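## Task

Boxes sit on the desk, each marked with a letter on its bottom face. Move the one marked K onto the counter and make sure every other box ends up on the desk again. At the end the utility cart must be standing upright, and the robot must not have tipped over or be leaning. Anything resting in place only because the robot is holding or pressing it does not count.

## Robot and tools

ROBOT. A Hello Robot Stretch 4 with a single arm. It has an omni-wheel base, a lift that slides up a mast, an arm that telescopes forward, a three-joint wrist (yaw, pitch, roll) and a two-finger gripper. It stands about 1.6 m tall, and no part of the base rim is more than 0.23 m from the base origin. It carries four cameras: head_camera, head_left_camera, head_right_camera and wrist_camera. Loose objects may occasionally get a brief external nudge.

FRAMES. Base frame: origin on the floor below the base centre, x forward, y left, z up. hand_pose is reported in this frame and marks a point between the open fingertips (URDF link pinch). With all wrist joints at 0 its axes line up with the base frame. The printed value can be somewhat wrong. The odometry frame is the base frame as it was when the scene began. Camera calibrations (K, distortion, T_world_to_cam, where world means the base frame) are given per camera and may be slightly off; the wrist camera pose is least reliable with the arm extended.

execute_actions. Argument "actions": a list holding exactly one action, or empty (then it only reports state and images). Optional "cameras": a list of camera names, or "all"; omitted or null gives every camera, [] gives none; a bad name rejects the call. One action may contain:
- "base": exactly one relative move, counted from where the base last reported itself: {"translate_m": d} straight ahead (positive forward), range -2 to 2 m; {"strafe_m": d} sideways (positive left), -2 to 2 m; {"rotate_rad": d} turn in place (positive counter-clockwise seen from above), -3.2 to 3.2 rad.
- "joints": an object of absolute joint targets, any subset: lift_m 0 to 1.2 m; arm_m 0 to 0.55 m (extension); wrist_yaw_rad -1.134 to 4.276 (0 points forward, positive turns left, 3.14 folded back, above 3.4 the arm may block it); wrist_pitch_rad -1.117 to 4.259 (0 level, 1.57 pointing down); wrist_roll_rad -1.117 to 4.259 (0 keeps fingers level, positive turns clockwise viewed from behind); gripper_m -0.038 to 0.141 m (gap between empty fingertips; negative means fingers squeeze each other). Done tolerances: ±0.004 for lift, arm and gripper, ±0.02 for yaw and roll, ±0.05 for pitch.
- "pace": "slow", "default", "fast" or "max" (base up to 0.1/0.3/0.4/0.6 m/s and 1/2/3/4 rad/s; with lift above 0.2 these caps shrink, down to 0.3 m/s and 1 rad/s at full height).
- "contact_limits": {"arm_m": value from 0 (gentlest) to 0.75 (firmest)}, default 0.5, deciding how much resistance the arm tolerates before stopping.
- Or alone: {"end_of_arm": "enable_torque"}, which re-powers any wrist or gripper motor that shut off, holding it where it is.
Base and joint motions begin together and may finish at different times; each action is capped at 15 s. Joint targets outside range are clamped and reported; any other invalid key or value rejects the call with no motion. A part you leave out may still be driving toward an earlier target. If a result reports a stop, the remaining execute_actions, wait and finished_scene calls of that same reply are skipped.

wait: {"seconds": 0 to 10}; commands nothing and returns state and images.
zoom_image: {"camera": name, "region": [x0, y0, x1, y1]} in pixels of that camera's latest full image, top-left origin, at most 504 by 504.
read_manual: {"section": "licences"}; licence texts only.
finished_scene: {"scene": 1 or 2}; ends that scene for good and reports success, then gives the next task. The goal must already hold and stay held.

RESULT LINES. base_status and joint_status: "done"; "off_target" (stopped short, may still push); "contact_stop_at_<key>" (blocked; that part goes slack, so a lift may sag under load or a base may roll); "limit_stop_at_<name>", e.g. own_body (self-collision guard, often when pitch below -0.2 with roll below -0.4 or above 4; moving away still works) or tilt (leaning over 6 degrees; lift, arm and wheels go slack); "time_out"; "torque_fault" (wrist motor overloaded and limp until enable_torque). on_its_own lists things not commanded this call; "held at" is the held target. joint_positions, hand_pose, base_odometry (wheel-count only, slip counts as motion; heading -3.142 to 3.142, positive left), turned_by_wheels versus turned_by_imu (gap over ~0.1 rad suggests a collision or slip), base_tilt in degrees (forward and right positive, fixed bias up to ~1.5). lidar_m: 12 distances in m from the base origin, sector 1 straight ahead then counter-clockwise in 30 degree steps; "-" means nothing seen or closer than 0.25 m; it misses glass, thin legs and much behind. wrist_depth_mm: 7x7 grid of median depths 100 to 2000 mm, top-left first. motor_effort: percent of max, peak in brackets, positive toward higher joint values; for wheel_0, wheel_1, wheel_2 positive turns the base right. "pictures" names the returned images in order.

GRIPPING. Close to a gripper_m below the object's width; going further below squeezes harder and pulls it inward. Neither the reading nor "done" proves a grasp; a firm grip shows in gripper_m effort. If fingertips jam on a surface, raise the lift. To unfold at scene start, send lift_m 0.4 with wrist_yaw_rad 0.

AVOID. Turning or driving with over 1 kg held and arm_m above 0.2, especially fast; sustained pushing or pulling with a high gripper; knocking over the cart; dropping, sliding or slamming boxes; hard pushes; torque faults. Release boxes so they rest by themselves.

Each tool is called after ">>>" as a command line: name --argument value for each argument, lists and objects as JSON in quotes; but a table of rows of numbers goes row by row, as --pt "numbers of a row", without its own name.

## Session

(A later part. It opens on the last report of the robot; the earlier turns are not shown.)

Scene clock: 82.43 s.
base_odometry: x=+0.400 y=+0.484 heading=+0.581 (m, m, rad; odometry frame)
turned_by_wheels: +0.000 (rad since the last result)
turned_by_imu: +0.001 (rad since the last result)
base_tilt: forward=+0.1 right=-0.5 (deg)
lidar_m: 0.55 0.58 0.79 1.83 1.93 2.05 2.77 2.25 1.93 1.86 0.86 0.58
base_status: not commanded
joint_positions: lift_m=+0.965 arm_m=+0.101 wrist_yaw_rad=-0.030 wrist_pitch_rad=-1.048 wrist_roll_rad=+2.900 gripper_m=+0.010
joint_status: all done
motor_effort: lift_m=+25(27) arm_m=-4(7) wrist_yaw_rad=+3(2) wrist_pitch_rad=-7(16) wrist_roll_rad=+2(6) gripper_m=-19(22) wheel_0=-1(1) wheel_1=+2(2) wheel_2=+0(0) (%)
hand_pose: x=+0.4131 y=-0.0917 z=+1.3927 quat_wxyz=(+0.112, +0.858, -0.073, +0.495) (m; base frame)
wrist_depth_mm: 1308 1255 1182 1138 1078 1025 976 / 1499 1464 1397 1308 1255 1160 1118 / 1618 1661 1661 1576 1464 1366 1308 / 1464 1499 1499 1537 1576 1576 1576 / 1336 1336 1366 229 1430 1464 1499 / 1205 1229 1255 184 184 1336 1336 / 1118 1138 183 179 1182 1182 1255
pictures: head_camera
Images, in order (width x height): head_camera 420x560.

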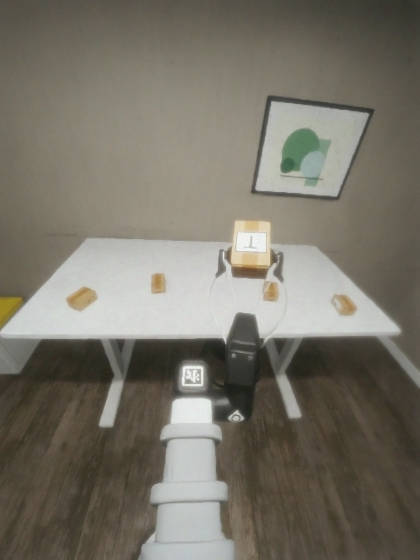

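>>> execute_actions --actions '[{"joints":{"wrist_pitch_rad":0.5,"wrist_roll_rad":0.0,"arm_m":0.275,"lift_m":0.985},"pace":"fast"}]' --cameras '[]'

>>> execute_actions --actions '[{"joints":{"lift_m":0.943}}]' --cameras '[]'

>>> execute_actions --actions '[{"joints":{"gripper_m":0.085},"pace":"fast"}]' --cameras '["wrist_camera"]'

>>> execute_actions --actions '[{"joints":{"arm_m":0.16,"lift_m":0.96,"gripper_m":0.11},"pace":"fast"}]' --cameras '[]'

>>> execute_actions --actions '[{"base":{"strafe_m":0.23},"joints":{"wrist_yaw_rad":0,"lift_m":0.95},"pace":"fast"}]' --cameras '["head_camera","wrist_camera"]'

Scene clock: 91.10 s.
base_odometry: x=+0.400 y=+0.484 heading=+0.581 (m, m, rad; odometry frame)
turned_by_wheels: +0.000 (rad since the last result)
turned_by_imu: +0.001 (rad since the last result)
base_tilt: forward=+0.1 right=-0.4 (deg)
lidar_m: 0.56 0.59 0.81 1.84 1.94 2.05 2.77 2.28 1.92 1.85 0.84 0.60
base_status: not commanded
joint_positions: lift_m=+0.985 arm_m=+0.274 wrist_yaw_rad=-0.030 wrist_pitch_rad=+0.503 wrist_roll_rad=+0.000 gripper_m=+0.010
joint_status: all done
motor_effort: lift_m=+25(28) arm_m=+5(4) wrist_yaw_rad=+1(3) wrist_pitch_rad=-10(11) wrist_roll_rad=+0(5) gripper_m=-18(17) wheel_0=-1(1) wheel_1=+2(1) wheel_2=+0(0) (%)
hand_pose: x=+0.6951 y=-0.0949 z=+1.0238 quat_wxyz=(+0.968, +0.004, +0.249, -0.014) (m; base frame)
wrist_depth_mm: 750 759 778 788 798 831 831 / 798 809 831 842 866 866 891 / 842 854 831 778 723 699 661 / 615 585 554 530 504 484 379 / 347 410 415 230 384 368 329 / 343 338 322 184 184 301 293 / 289 278 183 179 250 244 -
pictures: none
No camera images: the call's "cameras" was empty. Leave "cameras" out to get every camera's image.

Scene clock: 92.13 s.
base_odometry: x=+0.400 y=+0.484 heading=+0.581 (m, m, rad; odometry frame)
turned_by_wheels: +0.000 (rad since the last result)
turned_by_imu: +0.000 (rad since the last result)
base_tilt: forward=+0.1 right=-0.3 (deg)
lidar_m: 0.56 0.59 0.81 1.82 1.95 2.05 2.76 2.29 1.96 1.83 0.82 0.62
base_status: not commanded
joint_positions: lift_m=+0.943 arm_m=+0.274 wrist_yaw_rad=-0.030 wrist_pitch_rad=+0.503 wrist_roll_rad=+0.000 gripper_m=+0.010
joint_status: all done
motor_effort: lift_m=+15(27) arm_m=+5(5) wrist_yaw_rad=+1(1) wrist_pitch_rad=-10(10) wrist_roll_rad=+0(0) gripper_m=-21(21) wheel_0=-1(1) wheel_1=+2(2) wheel_2=+1(0) (%)
hand_pose: x=+0.6951 y=-0.0949 z=+0.9826 quat_wxyz=(+0.968, +0.004, +0.249, -0.014) (m; base frame)
wrist_depth_mm: 750 759 778 798 798 820 831 / 788 809 831 842 842 854 854 / 820 750 683 640 597 569 549 / 375 477 455 436 415 382 314 / 325 353 343 230 315 306 296 / 283 278 265 184 184 248 241 / 238 229 183 179 206 200 -
pictures: none
No camera images: the call's "cameras" was empty. Leave "cameras" out to get every camera's image.

Scene clock: 93.67 s.
base_odometry: x=+0.400 y=+0.484 heading=+0.581 (m, m, rad; odometry frame)
turned_by_wheels: +0.000 (rad since the last result)
turned_by_imu: +0.000 (rad since the last result)
base_tilt: forward=+0.1 right=-0.4 (deg)
lidar_m: 0.57 0.57 0.80 1.83 1.93 2.04 2.76 2.28 1.94 1.85 0.87 0.59
base_status: not commanded
joint_positions: lift_m=+0.943 arm_m=+0.274 wrist_yaw_rad=-0.030 wrist_pitch_rad=+0.502 wrist_roll_rad=+0.000 gripper_m=+0.085
joint_status: all done
motor_effort: lift_m=+15(15) arm_m=+5(5) wrist_yaw_rad=+1(1) wrist_pitch_rad=-7(11) wrist_roll_rad=+0(0) gripper_m=-3(19) wheel_0=-1(1) wheel_1=+2(1) wheel_2=+0(0) (%)
hand_pose: x=+0.6952 y=-0.0949 z=+0.9827 quat_wxyz=(+0.969, +0.004, +0.249, -0.014) (m; base frame)
wrist_depth_mm: 750 759 778 788 809 820 842 / 798 809 831 842 842 854 854 / 820 750 691 640 603 569 549 / 379 480 459 436 418 382 314 / 325 355 343 245 319 306 297 / 283 279 265 197 196 248 242 / 239 236 216 196 213 204 -
pictures: wrist_camera
camera_calibration (this result's frames):
wrist_camera: T_world_to_cam=[[-0.075362, -0.99469, -0.070093, 0.0299236], [-0.443525, 0.0963941, -0.891063, 1.25614], [0.893088, -0.0360643, -0.448434, 0.0357042], [0, 0, 0, 1]] pos_world=[0.5275, -0.0900326, 1.13741]
Images, in order (width x height): wrist_camera 616x392.

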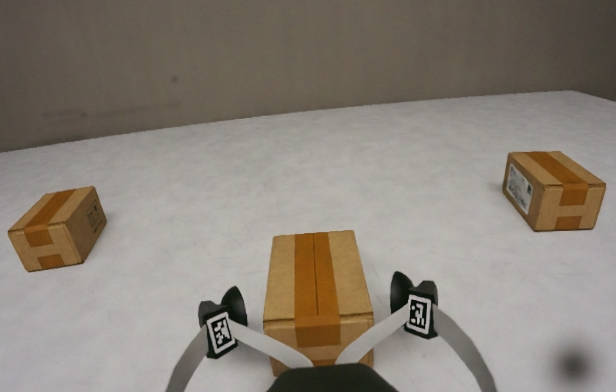

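Scene clock: 94.83 s.
base_odometry: x=+0.400 y=+0.484 heading=+0.581 (m, m, rad; odometry frame)
turned_by_wheels: +0.000 (rad since the last result)
turned_by_imu: +0.000 (rad since the last result)
base_tilt: forward=+0.2 right=-0.3 (deg)
lidar_m: 0.56 0.59 0.81 1.82 1.94 2.04 2.74 2.23 1.95 1.82 0.84 0.62
base_status: not commanded
joint_positions: lift_m=+0.960 arm_m=+0.161 wrist_yaw_rad=-0.030 wrist_pitch_rad=+0.502 wrist_roll_rad=+0.000 gripper_m=+0.110
joint_status: all done
motor_effort: lift_m=+25(25) arm_m=-4(7) wrist_yaw_rad=+3(1) wrist_pitch_rad=-7(8) wrist_roll_rad=+0(0) gripper_m=+2(5) wheel_0=-1(1) wheel_1=+2(2) wheel_2=+0(0) (%)
hand_pose: x=+0.5819 y=-0.0950 z=+0.9990 quat_wxyz=(+0.969, +0.004, +0.248, -0.015) (m; base frame)
wrist_depth_mm: 842 854 891 904 904 931 946 / 904 904 931 960 960 960 976 / 917 831 750 699 654 603 597 / 549 473 500 439 455 418 418 / 397 387 375 312 349 334 322 / 309 304 283 290 272 268 276 / 259 257 254 161 647 683 904
pictures: none
No camera images: the call's "cameras" was empty. Leave "cameras" out to get every camera's image.

Scene clock: 96.73 s.
base_odometry: x=+0.274 y=+0.676 heading=+0.581 (m, m, rad; odometry frame)
turned_by_wheels: +0.000 (rad since the last result)
turned_by_imu: +0.001 (rad since the last result)
base_tilt: forward=+0.1 right=-0.1 (deg)
lidar_m: 0.60 0.58 1.39 1.60 1.69 1.80 2.76 2.58 2.21 2.09 0.85 0.61
base_status: done
joint_positions: lift_m=+0.950 arm_m=+0.161 wrist_yaw_rad=+0.000 wrist_pitch_rad=+0.502 wrist_roll_rad=+0.000 gripper_m=+0.110
joint_status: all done
motor_effort: lift_m=+16(20) arm_m=-5(5) wrist_yaw_rad=+3(4) wrist_pitch_rad=-8(8) wrist_roll_rad=+0(0) gripper_m=+0(1) wheel_0=-1(13) wheel_1=+0(12) wheel_2=+0(1) (%)
hand_pose: x=+0.5846 y=-0.0875 z=+0.9897 quat_wxyz=(+0.969, +0.000, +0.248, +0.000) (m; base frame)
wrist_depth_mm: 854 866 891 904 904 917 917 / 904 917 931 931 946 946 931 / 960 788 715 661 621 591 569 / 530 504 477 433 433 397 315 / 355 368 357 345 332 319 307 / 296 290 271 278 259 251 257 / 248 246 243 161 254 640 647
pictures: head_camera, wrist_camera
camera_calibration (this result's frames):
wrist_camera: T_world_to_cam=[[-0.0459383, -0.996482, -0.0700936, 0.0121089], [-0.44592, 0.0832446, -0.891193, 1.21299], [0.893893, -0.00968377, -0.448176, 0.13943], [0, 0, 0, 1]] pos_world=[0.416817, -0.0875583, 1.14435]
Images, in order (width x height): head_camera 420x560, wrist_camera 616x392.

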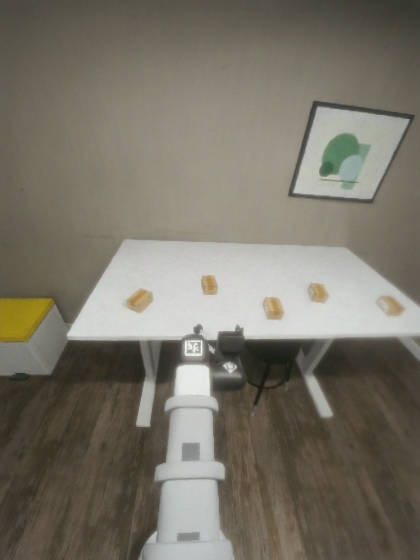

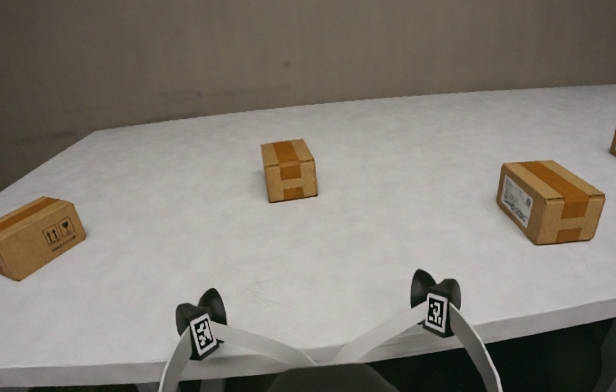

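>>> execute_actions --actions '[{"joints":{"lift_m":0.941,"arm_m":0.405,"gripper_m":0.1,"wrist_yaw_rad":0.08},"pace":"fast"}]' --cameras '["wrist_camera"]'

Scene clock: 100.63 s.
base_odometry: x=+0.274 y=+0.676 heading=+0.581 (m, m, rad; odometry frame)
turned_by_wheels: +0.000 (rad since the last result)
turned_by_imu: +0.001 (rad since the last result)
base_tilt: forward=+0.1 right=-0.4 (deg)
lidar_m: 0.56 0.61 1.39 1.61 1.67 1.79 2.78 2.59 2.17 2.09 0.85 0.59
base_status: not commanded
joint_positions: lift_m=+0.941 arm_m=+0.404 wrist_yaw_rad=+0.080 wrist_pitch_rad=+0.502 wrist_roll_rad=+0.000 gripper_m=+0.100
joint_status: all done
motor_effort: lift_m=+15(17) arm_m=+5(6) wrist_yaw_rad=+2(8) wrist_pitch_rad=-7(8) wrist_roll_rad=+0(0) gripper_m=-7(3) wheel_0=-1(1) wheel_1=+0(1) wheel_2=+0(0) (%)
hand_pose: x=+0.8341 y=-0.0669 z=+0.9808 quat_wxyz=(+0.968, -0.010, +0.248, +0.039) (m; base frame)
wrist_depth_mm: 668 668 668 661 654 647 640 / 707 707 707 707 699 691 676 / 750 741 683 634 591 564 539 / 504 477 452 433 415 394 382 / 362 351 340 241 317 304 293 / 281 276 258 198 198 241 239 / 236 234 215 161 212 202 -
pictures: wrist_camera
camera_calibration (this result's frames):
wrist_camera: T_world_to_cam=[[0.0342367, -0.996954, -0.0700699, -0.0234691], [-0.451054, 0.0471509, -0.891251, 1.31656], [0.89184, 0.0621187, -0.448066, -0.0809914], [0, 0, 0, 1]] pos_world=[0.666876, -0.0804437, 1.13546]
Images, in order (width x height): wrist_camera 616x392.

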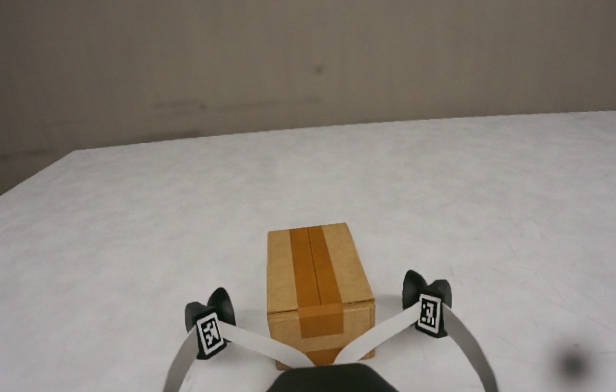

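>>> execute_actions --actions '[{"joints":{"gripper_m":0.01,"arm_m":0.412},"pace":"fast"}]' --cameras '["wrist_camera"]'

>>> execute_actions --actions '[{"joints":{"wrist_pitch_rad":-1.05,"wrist_roll_rad":2.9,"arm_m":0.12,"lift_m":0.965},"pace":"fast"}]' --cameras '["head_camera"]'

>>> zoom_image --camera "head_camera" --region '[180, 180, 300, 300]'

Scene clock: 104.70 s.
base_odometry: x=+0.274 y=+0.676 heading=+0.581 (m, m, rad; odometry frame)
turned_by_wheels: +0.000 (rad since the last result)
turned_by_imu: +0.001 (rad since the last result)
base_tilt: forward=+0.3 right=-0.3 (deg)
lidar_m: 0.54 0.58 1.40 1.61 1.71 1.76 2.78 2.56 2.19 2.08 0.85 0.60
base_status: not commanded
joint_positions: lift_m=+0.941 arm_m=+0.411 wrist_yaw_rad=+0.080 wrist_pitch_rad=+0.503 wrist_roll_rad=+0.000 gripper_m=+0.010
joint_status: all done
motor_effort: lift_m=+15(15) arm_m=+5(6) wrist_yaw_rad=+1(1) wrist_pitch_rad=-10(10) wrist_roll_rad=+0(0) gripper_m=-22(20) wheel_0=-1(1) wheel_1=+0(0) wheel_2=+0(0) (%)
hand_pose: x=+0.8410 y=-0.0669 z=+0.9806 quat_wxyz=(+0.968, -0.010, +0.249, +0.039) (m; base frame)
wrist_depth_mm: 661 661 654 647 647 640 634 / 707 699 699 699 691 683 676 / 750 732 676 627 585 559 535 / 500 473 452 433 410 392 379 / 359 349 338 229 314 301 291 / 279 276 260 184 186 245 238 / 235 226 181 176 202 198 -
pictures: wrist_camera
camera_calibration (this result's frames):
wrist_camera: T_world_to_cam=[[0.034121, -0.996962, -0.0700227, -0.0236944], [-0.451965, 0.0470973, -0.890792, 1.31974], [0.891383, 0.0620425, -0.448984, -0.0859423], [0, 0, 0, 1]] pos_world=[0.673892, -0.0804464, 1.13537]
Images, in order (width x height): wrist_camera 616x392.

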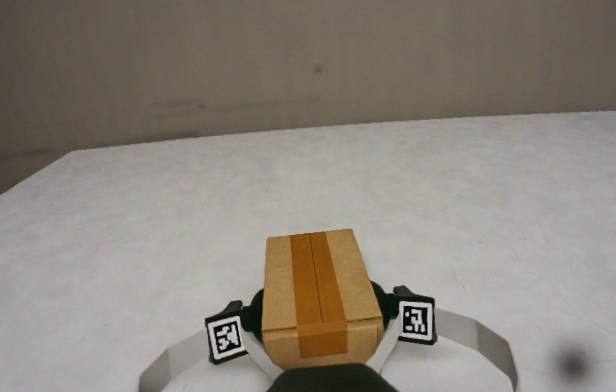

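Scene clock: 106.93 s.
base_odometry: x=+0.274 y=+0.676 heading=+0.581 (m, m, rad; odometry frame)
turned_by_wheels: +0.000 (rad since the last result)
turned_by_imu: +0.001 (rad since the last result)
base_tilt: forward=+0.0 right=-0.4 (deg)
lidar_m: 0.55 0.59 1.39 1.61 1.71 1.80 2.77 2.59 2.20 2.07 0.83 0.58
base_status: not commanded
joint_positions: lift_m=+0.965 arm_m=+0.121 wrist_yaw_rad=+0.080 wrist_pitch_rad=-1.048 wrist_roll_rad=+2.900 gripper_m=+0.010
joint_status: all done
motor_effort: lift_m=+26(23) arm_m=-4(4) wrist_yaw_rad=+3(4) wrist_pitch_rad=-6(18) wrist_roll_rad=+2(5) gripper_m=-16(19) wheel_0=-1(1) wheel_1=+0(0) wheel_2=+0(0) (%)
hand_pose: x=+0.4422 y=-0.0757 z=+1.3928 quat_wxyz=(+0.085, +0.861, -0.026, +0.501) (m; base frame)
wrist_depth_mm: 1118 1118 1098 1098 1060 1042 1025 / 1281 1308 1281 1281 1229 1205 1182 / 1576 1576 1576 1537 1499 1430 1397 / 1464 1464 1537 1537 1576 1618 1618 / 1336 1366 1366 229 1464 1464 1464 / 1205 1229 1229 183 184 1308 1336 / 1118 1138 183 175 1160 1182 1229
pictures: head_camera
Images, in order (width x height): head_camera 420x560.

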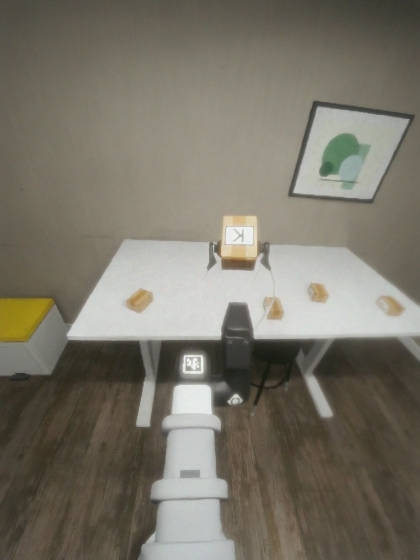

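Region (180, 180, 300, 300) of head_camera's 420x560 image, scaled by 4.200, with more detail than that image has.

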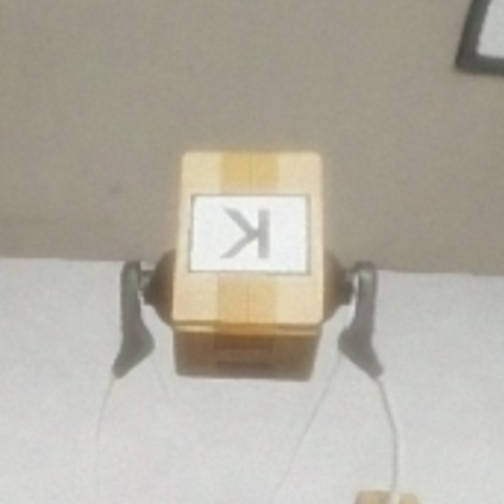

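>>> execute_actions --actions '[{"base":{"rotate_rad":3.14},"joints":{"wrist_pitch_rad":0.0,"wrist_roll_rad":0,"wrist_yaw_rad":0,"arm_m":0.0,"lift_m":0.95},"pace":"fast"}]'

Scene clock: 113.10 s.
base_odometry: x=+0.274 y=+0.676 heading=-2.563 (m, m, rad; odometry frame)
turned_by_wheels: +3.139 (rad since the last result)
turned_by_imu: +3.108 (rad since the last result)
base_tilt: forward=+0.1 right=-0.3 (deg)
lidar_m: 2.74 2.61 2.16 2.09 0.88 0.59 0.56 0.55 1.41 1.60 1.70 1.79
base_status: done
joint_positions: lift_m=+0.950 arm_m=+0.002 wrist_yaw_rad=+0.000 wrist_pitch_rad=+0.004 wrist_roll_rad=+0.000 gripper_m=+0.010
joint_status: all done
joint sent to its limit — the command would take arm_m past its lower limit, so that joint was sent only as far as its limit.
motor_effort: lift_m=+17(20) arm_m=-5(3) wrist_yaw_rad=+2(2) wrist_pitch_rad=-12(13) wrist_roll_rad=+0(4) gripper_m=-20(22) wheel_0=-5(12) wheel_1=-4(9) wheel_2=-1(8) (%)
hand_pose: x=+0.4615 y=-0.0874 z=+1.1275 quat_wxyz=(+1.000, +0.000, +0.002, +0.000) (m; base frame)
wrist_depth_mm: - - - - - - 1983 / - - - - - - - / - - - - - - - / - - - - - - - / - - - 229 - - - / - - - 184 185 - 1756 / - - 181 176 - - -
pictures: head_camera, head_left_camera, head_right_camera, wrist_camera
camera_calibration (this result's frames):
wrist_camera: T_world_to_cam=[[-0.00668199, -0.996491, -0.0834305, 0.0130752], [0.0343567, 0.0831543, -0.995944, 1.17732], [0.999387, -0.00952129, 0.0336805, -0.280701], [0, 0, 0, 1]] pos_world=[0.240168, -0.0875424, 1.18309]
Images, in order (width x height): head_camera 420x560, head_left_camera 420x672, head_right_camera 420x672, wrist_camera 616x392.

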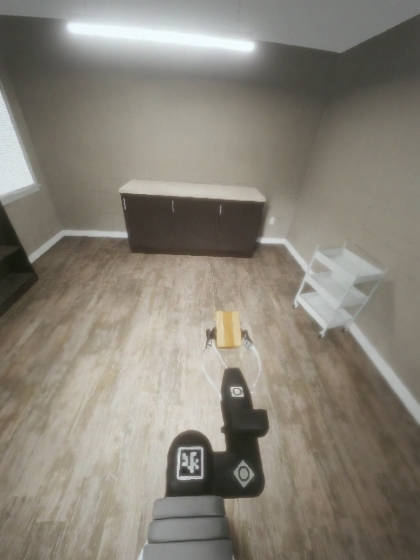

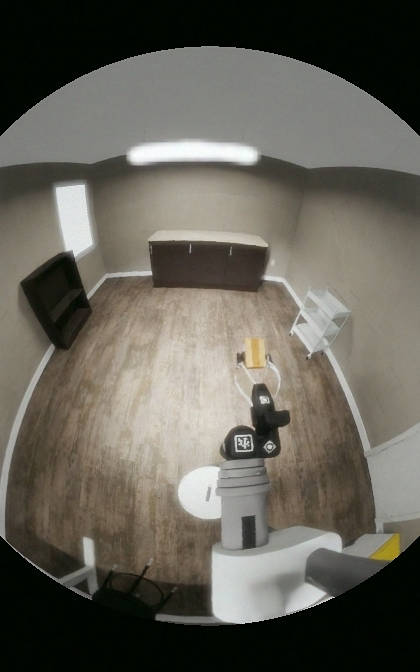

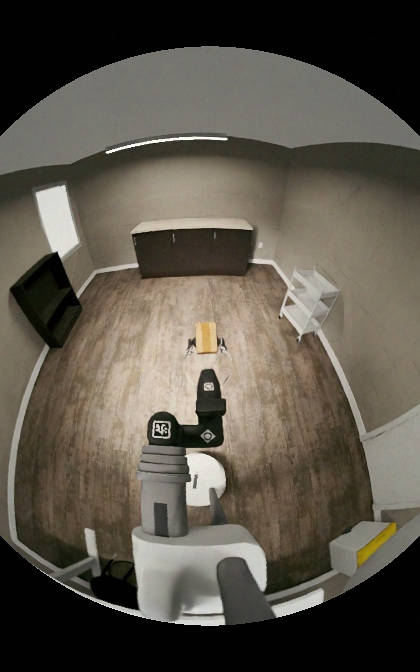

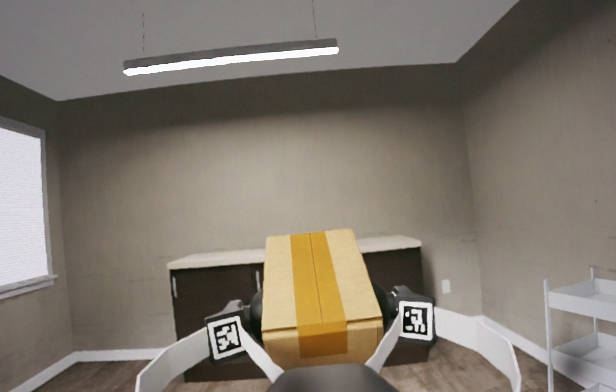

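>>> execute_actions --actions '[{"base":{"translate_m":2.0},"joints":{"wrist_pitch_rad":0.5,"arm_m":0.2,"lift_m":0.98},"pace":"max"}]' --cameras '["head_camera","wrist_camera"]'

Scene clock: 122.00 s.
base_odometry: x=-1.400 y=-0.419 heading=-2.562 (m, m, rad; odometry frame)
turned_by_wheels: +0.000 (rad since the last result)
turned_by_imu: -0.001 (rad since the last result)
base_tilt: forward=+0.1 right=-0.2 (deg)
lidar_m: 0.71 0.77 1.05 1.82 1.92 2.97 2.91 2.32 1.14 1.13 1.06 0.75
base_status: done
joint_positions: lift_m=+0.980 arm_m=+0.199 wrist_yaw_rad=+0.000 wrist_pitch_rad=+0.503 wrist_roll_rad=+0.000 gripper_m=+0.010
joint_status: all done
motor_effort: lift_m=+25(21) arm_m=+5(8) wrist_yaw_rad=+1(4) wrist_pitch_rad=-11(13) wrist_roll_rad=+1(0) gripper_m=-19(16) wheel_0=+2(9) wheel_1=+2(8) wheel_2=-2(13) (%)
hand_pose: x=+0.6228 y=-0.0874 z=+1.0187 quat_wxyz=(+0.969, +0.000, +0.249, +0.000) (m; base frame)
wrist_depth_mm: 831 842 866 866 878 891 904 / 878 891 904 931 946 946 960 / 931 931 946 891 842 798 768 / 715 676 640 609 585 554 535 / 512 496 480 229 445 430 415 / 407 407 399 183 186 410 455 / 455 459 181 176 477 462 500
pictures: head_camera, wrist_camera
camera_calibration (this result's frames):
wrist_camera: T_world_to_cam=[[-0.0455813, -0.996503, -0.0700302, 0.0157182], [-0.446949, 0.0830386, -0.890697, 1.256], [0.893397, -0.00929924, -0.449171, 0.119631], [0, 0, 0, 1]] pos_world=[0.455207, -0.087521, 1.17355]
Images, in order (width x height): head_camera 420x560, wrist_camera 616x392.

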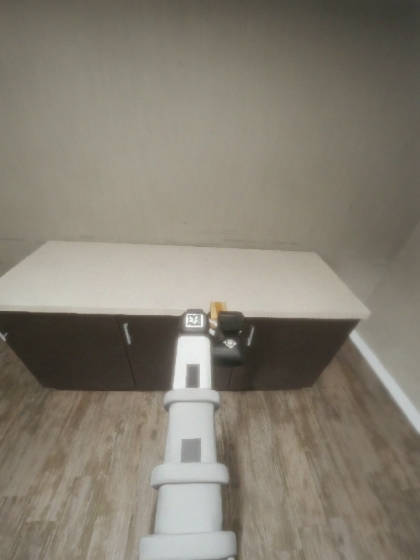

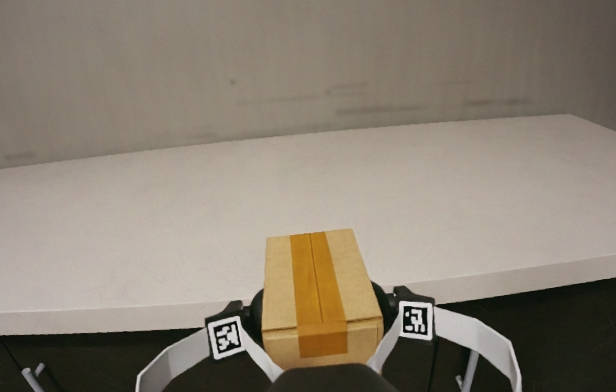

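>>> execute_actions --actions '[{"joints":{"arm_m":0.5,"lift_m":0.93},"pace":"fast"}]' --cameras '["wrist_camera"]'

Scene clock: 125.43 s.
base_odometry: x=-1.400 y=-0.419 heading=-2.562 (m, m, rad; odometry frame)
turned_by_wheels: +0.000 (rad since the last result)
turned_by_imu: +0.001 (rad since the last result)
base_tilt: forward=+0.1 right=-0.3 (deg)
lidar_m: 0.72 0.76 1.03 1.84 1.93 2.97 2.93 2.34 1.16 1.14 1.05 0.76
base_status: not commanded
joint_positions: lift_m=+0.930 arm_m=+0.499 wrist_yaw_rad=+0.000 wrist_pitch_rad=+0.503 wrist_roll_rad=+0.000 gripper_m=+0.010
joint_status: all done
motor_effort: lift_m=+16(25) arm_m=+5(8) wrist_yaw_rad=+2(2) wrist_pitch_rad=-10(11) wrist_roll_rad=+0(1) gripper_m=-17(17) wheel_0=+2(2) wheel_1=+2(2) wheel_2=-2(2) (%)
hand_pose: x=+0.9228 y=-0.0874 z=+0.9695 quat_wxyz=(+0.969, +0.000, +0.249, +0.000) (m; base frame)
wrist_depth_mm: 564 574 580 591 603 609 615 / 597 609 615 627 634 647 654 / 640 647 661 668 668 676 615 / 580 549 517 500 473 452 436 / 415 402 389 229 362 349 338 / 322 317 301 184 186 282 272 / 271 260 181 176 233 229 -
pictures: wrist_camera
camera_calibration (this result's frames):
wrist_camera: T_world_to_cam=[[-0.0455152, -0.996506, -0.0700314, 0.0258979], [-0.446869, 0.0830091, -0.89074, 1.34618], [0.893441, -0.00924734, -0.449086, -0.170625], [0, 0, 0, 1]] pos_world=[0.75519, -0.0875159, 1.12429]
Images, in order (width x height): wrist_camera 616x392.

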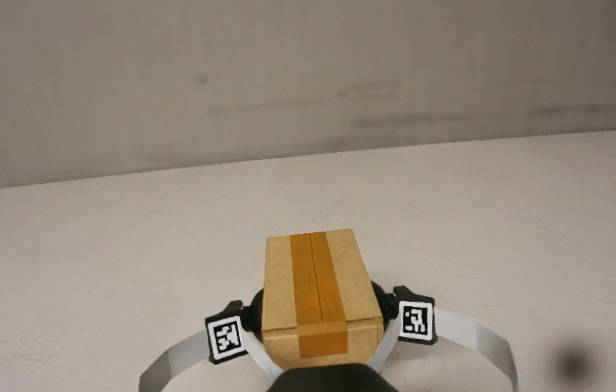

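>>> execute_actions --actions '[{"joints":{"lift_m":0.903}}]' --cameras '[]'

>>> execute_actions --actions '[{"joints":{"gripper_m":0.09},"pace":"fast"}]' --cameras '["wrist_camera"]'

>>> execute_actions --actions '[{"joints":{"arm_m":0.36,"lift_m":0.93},"pace":"fast"}]'

Scene clock: 128.73 s.
base_odometry: x=-1.400 y=-0.419 heading=-2.562 (m, m, rad; odometry frame)
turned_by_wheels: +0.000 (rad since the last result)
turned_by_imu: +0.001 (rad since the last result)
base_tilt: forward=+0.2 right=-0.2 (deg)
lidar_m: 0.73 0.76 1.05 1.83 1.92 3.01 2.93 2.34 1.14 1.11 1.06 0.78
base_status: not commanded
joint_positions: lift_m=+0.903 arm_m=+0.499 wrist_yaw_rad=+0.000 wrist_pitch_rad=+0.503 wrist_roll_rad=+0.000 gripper_m=+0.010
joint_status: all done
motor_effort: lift_m=+15(10) arm_m=+5(5) wrist_yaw_rad=+2(1) wrist_pitch_rad=-11(10) wrist_roll_rad=+0(0) gripper_m=-17(21) wheel_0=+2(2) wheel_1=+2(2) wheel_2=-2(2) (%)
hand_pose: x=+0.9228 y=-0.0874 z=+0.9425 quat_wxyz=(+0.969, +0.000, +0.249, +0.000) (m; base frame)
wrist_depth_mm: 564 569 580 591 597 609 615 / 603 609 621 634 640 647 654 / 640 647 654 654 591 564 539 / 504 480 455 433 415 397 384 / 362 353 342 229 315 304 294 / 282 278 264 184 186 247 240 / 237 228 181 176 204 200 -
pictures: none
No camera images: the call's "cameras" was empty. Leave "cameras" out to get every camera's image.

Scene clock: 130.33 s.
base_odometry: x=-1.400 y=-0.419 heading=-2.562 (m, m, rad; odometry frame)
turned_by_wheels: +0.000 (rad since the last result)
turned_by_imu: +0.000 (rad since the last result)
base_tilt: forward=+0.3 right=-0.2 (deg)
lidar_m: 0.72 0.75 1.05 1.83 1.91 3.00 2.92 2.35 1.14 1.11 1.05 0.77
base_status: not commanded
joint_positions: lift_m=+0.903 arm_m=+0.499 wrist_yaw_rad=+0.000 wrist_pitch_rad=+0.502 wrist_roll_rad=+0.000 gripper_m=+0.090
joint_status: all done
motor_effort: lift_m=+16(15) arm_m=+5(5) wrist_yaw_rad=+1(1) wrist_pitch_rad=-8(11) wrist_roll_rad=+0(0) gripper_m=+0(19) wheel_0=+2(2) wheel_1=+2(2) wheel_2=-2(2) (%)
hand_pose: x=+0.9229 y=-0.0874 z=+0.9427 quat_wxyz=(+0.969, +0.000, +0.249, +0.000) (m; base frame)
wrist_depth_mm: 564 569 585 597 603 609 615 / 597 609 621 627 647 654 654 / 640 640 654 654 603 569 549 / 504 484 459 436 418 399 387 / 366 353 343 245 320 306 297 / 282 278 259 196 193 248 241 / 237 236 216 190 213 204 -
pictures: wrist_camera
camera_calibration (this result's frames):
wrist_camera: T_world_to_cam=[[-0.0454615, -0.996506, -0.0700587, 0.0240035], [-0.446225, 0.0830028, -0.891063, 1.32209], [0.893765, -0.00924706, -0.44844, -0.183653], [0, 0, 0, 1]] pos_world=[0.755182, -0.0875155, 1.09739]
Images, in order (width x height): wrist_camera 616x392.

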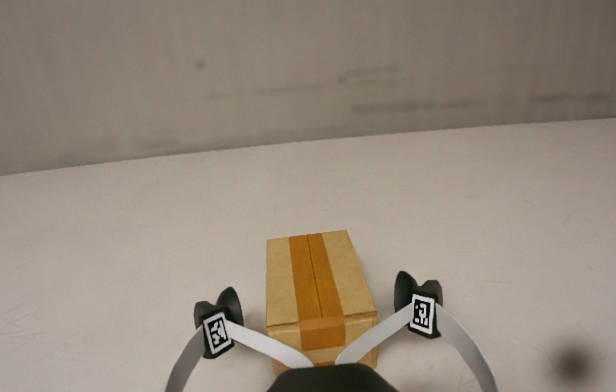

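Scene clock: 131.60 s.
base_odometry: x=-1.400 y=-0.419 heading=-2.562 (m, m, rad; odometry frame)
turned_by_wheels: +0.000 (rad since the last result)
turned_by_imu: +0.000 (rad since the last result)
base_tilt: forward=+0.1 right=-0.2 (deg)
lidar_m: 0.73 0.76 1.07 1.80 1.93 2.98 2.91 2.32 1.13 1.12 1.04 0.77
base_status: not commanded
joint_positions: lift_m=+0.930 arm_m=+0.361 wrist_yaw_rad=+0.000 wrist_pitch_rad=+0.502 wrist_roll_rad=+0.000 gripper_m=+0.090
joint_status: all done
motor_effort: lift_m=+25(28) arm_m=-4(4) wrist_yaw_rad=+2(2) wrist_pitch_rad=-9(8) wrist_roll_rad=+0(0) gripper_m=-1(1) wheel_0=+2(2) wheel_1=+2(2) wheel_2=-2(2) (%)
hand_pose: x=+0.7846 y=-0.0874 z=+0.9690 quat_wxyz=(+0.969, +0.000, +0.248, +0.000) (m; base frame)
wrist_depth_mm: 683 691 715 723 732 741 750 / 723 732 750 768 778 788 798 / 768 778 778 723 683 647 621 / 580 554 521 459 477 455 436 / 415 404 392 338 364 349 338 / 324 317 297 304 212 283 273 / 272 270 247 245 245 233 -
pictures: head_camera, head_left_camera, head_right_camera, wrist_camera
camera_calibration (this result's frames):
wrist_camera: T_world_to_cam=[[-0.0457323, -0.996493, -0.0700667, 0.0197064], [-0.446047, 0.0831295, -0.891141, 1.28374], [0.893841, -0.00950091, -0.448284, -0.048454], [0, 0, 0, 1]] pos_world=[0.616819, -0.0875397, 1.12365]
Images, in order (width x height): head_camera 420x560, head_left_camera 420x672, head_right_camera 420x672, wrist_camera 616x392.

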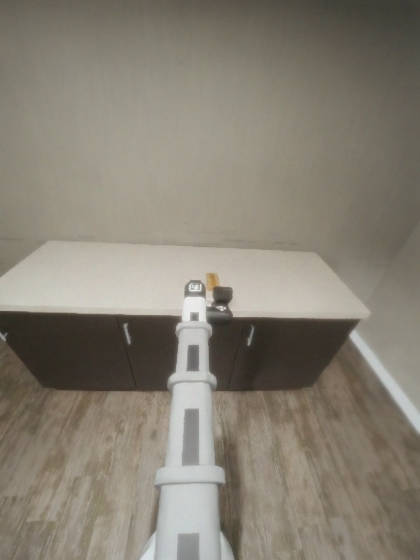

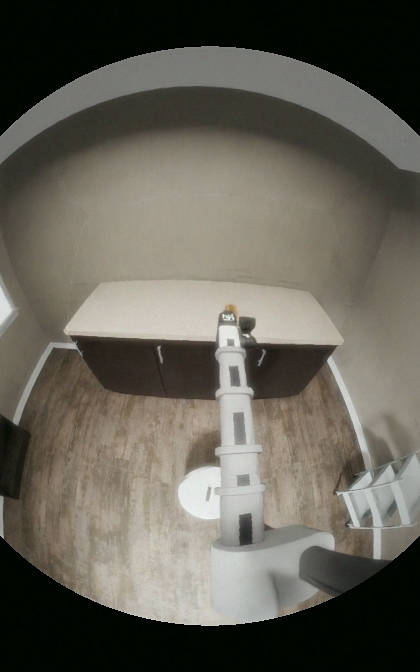

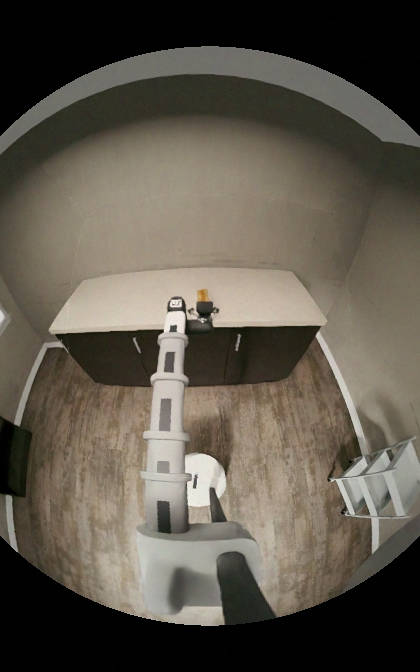

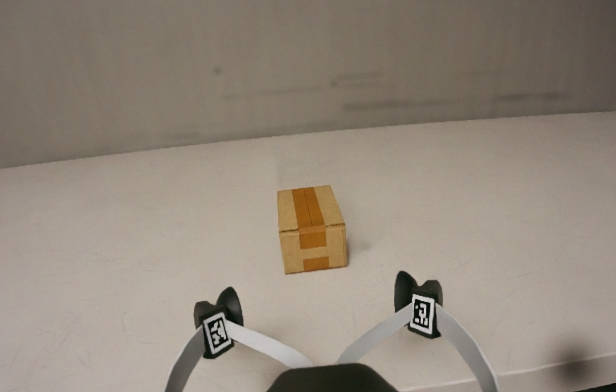

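>>> finished_scene --scene 1

The scene is finished: the task was done.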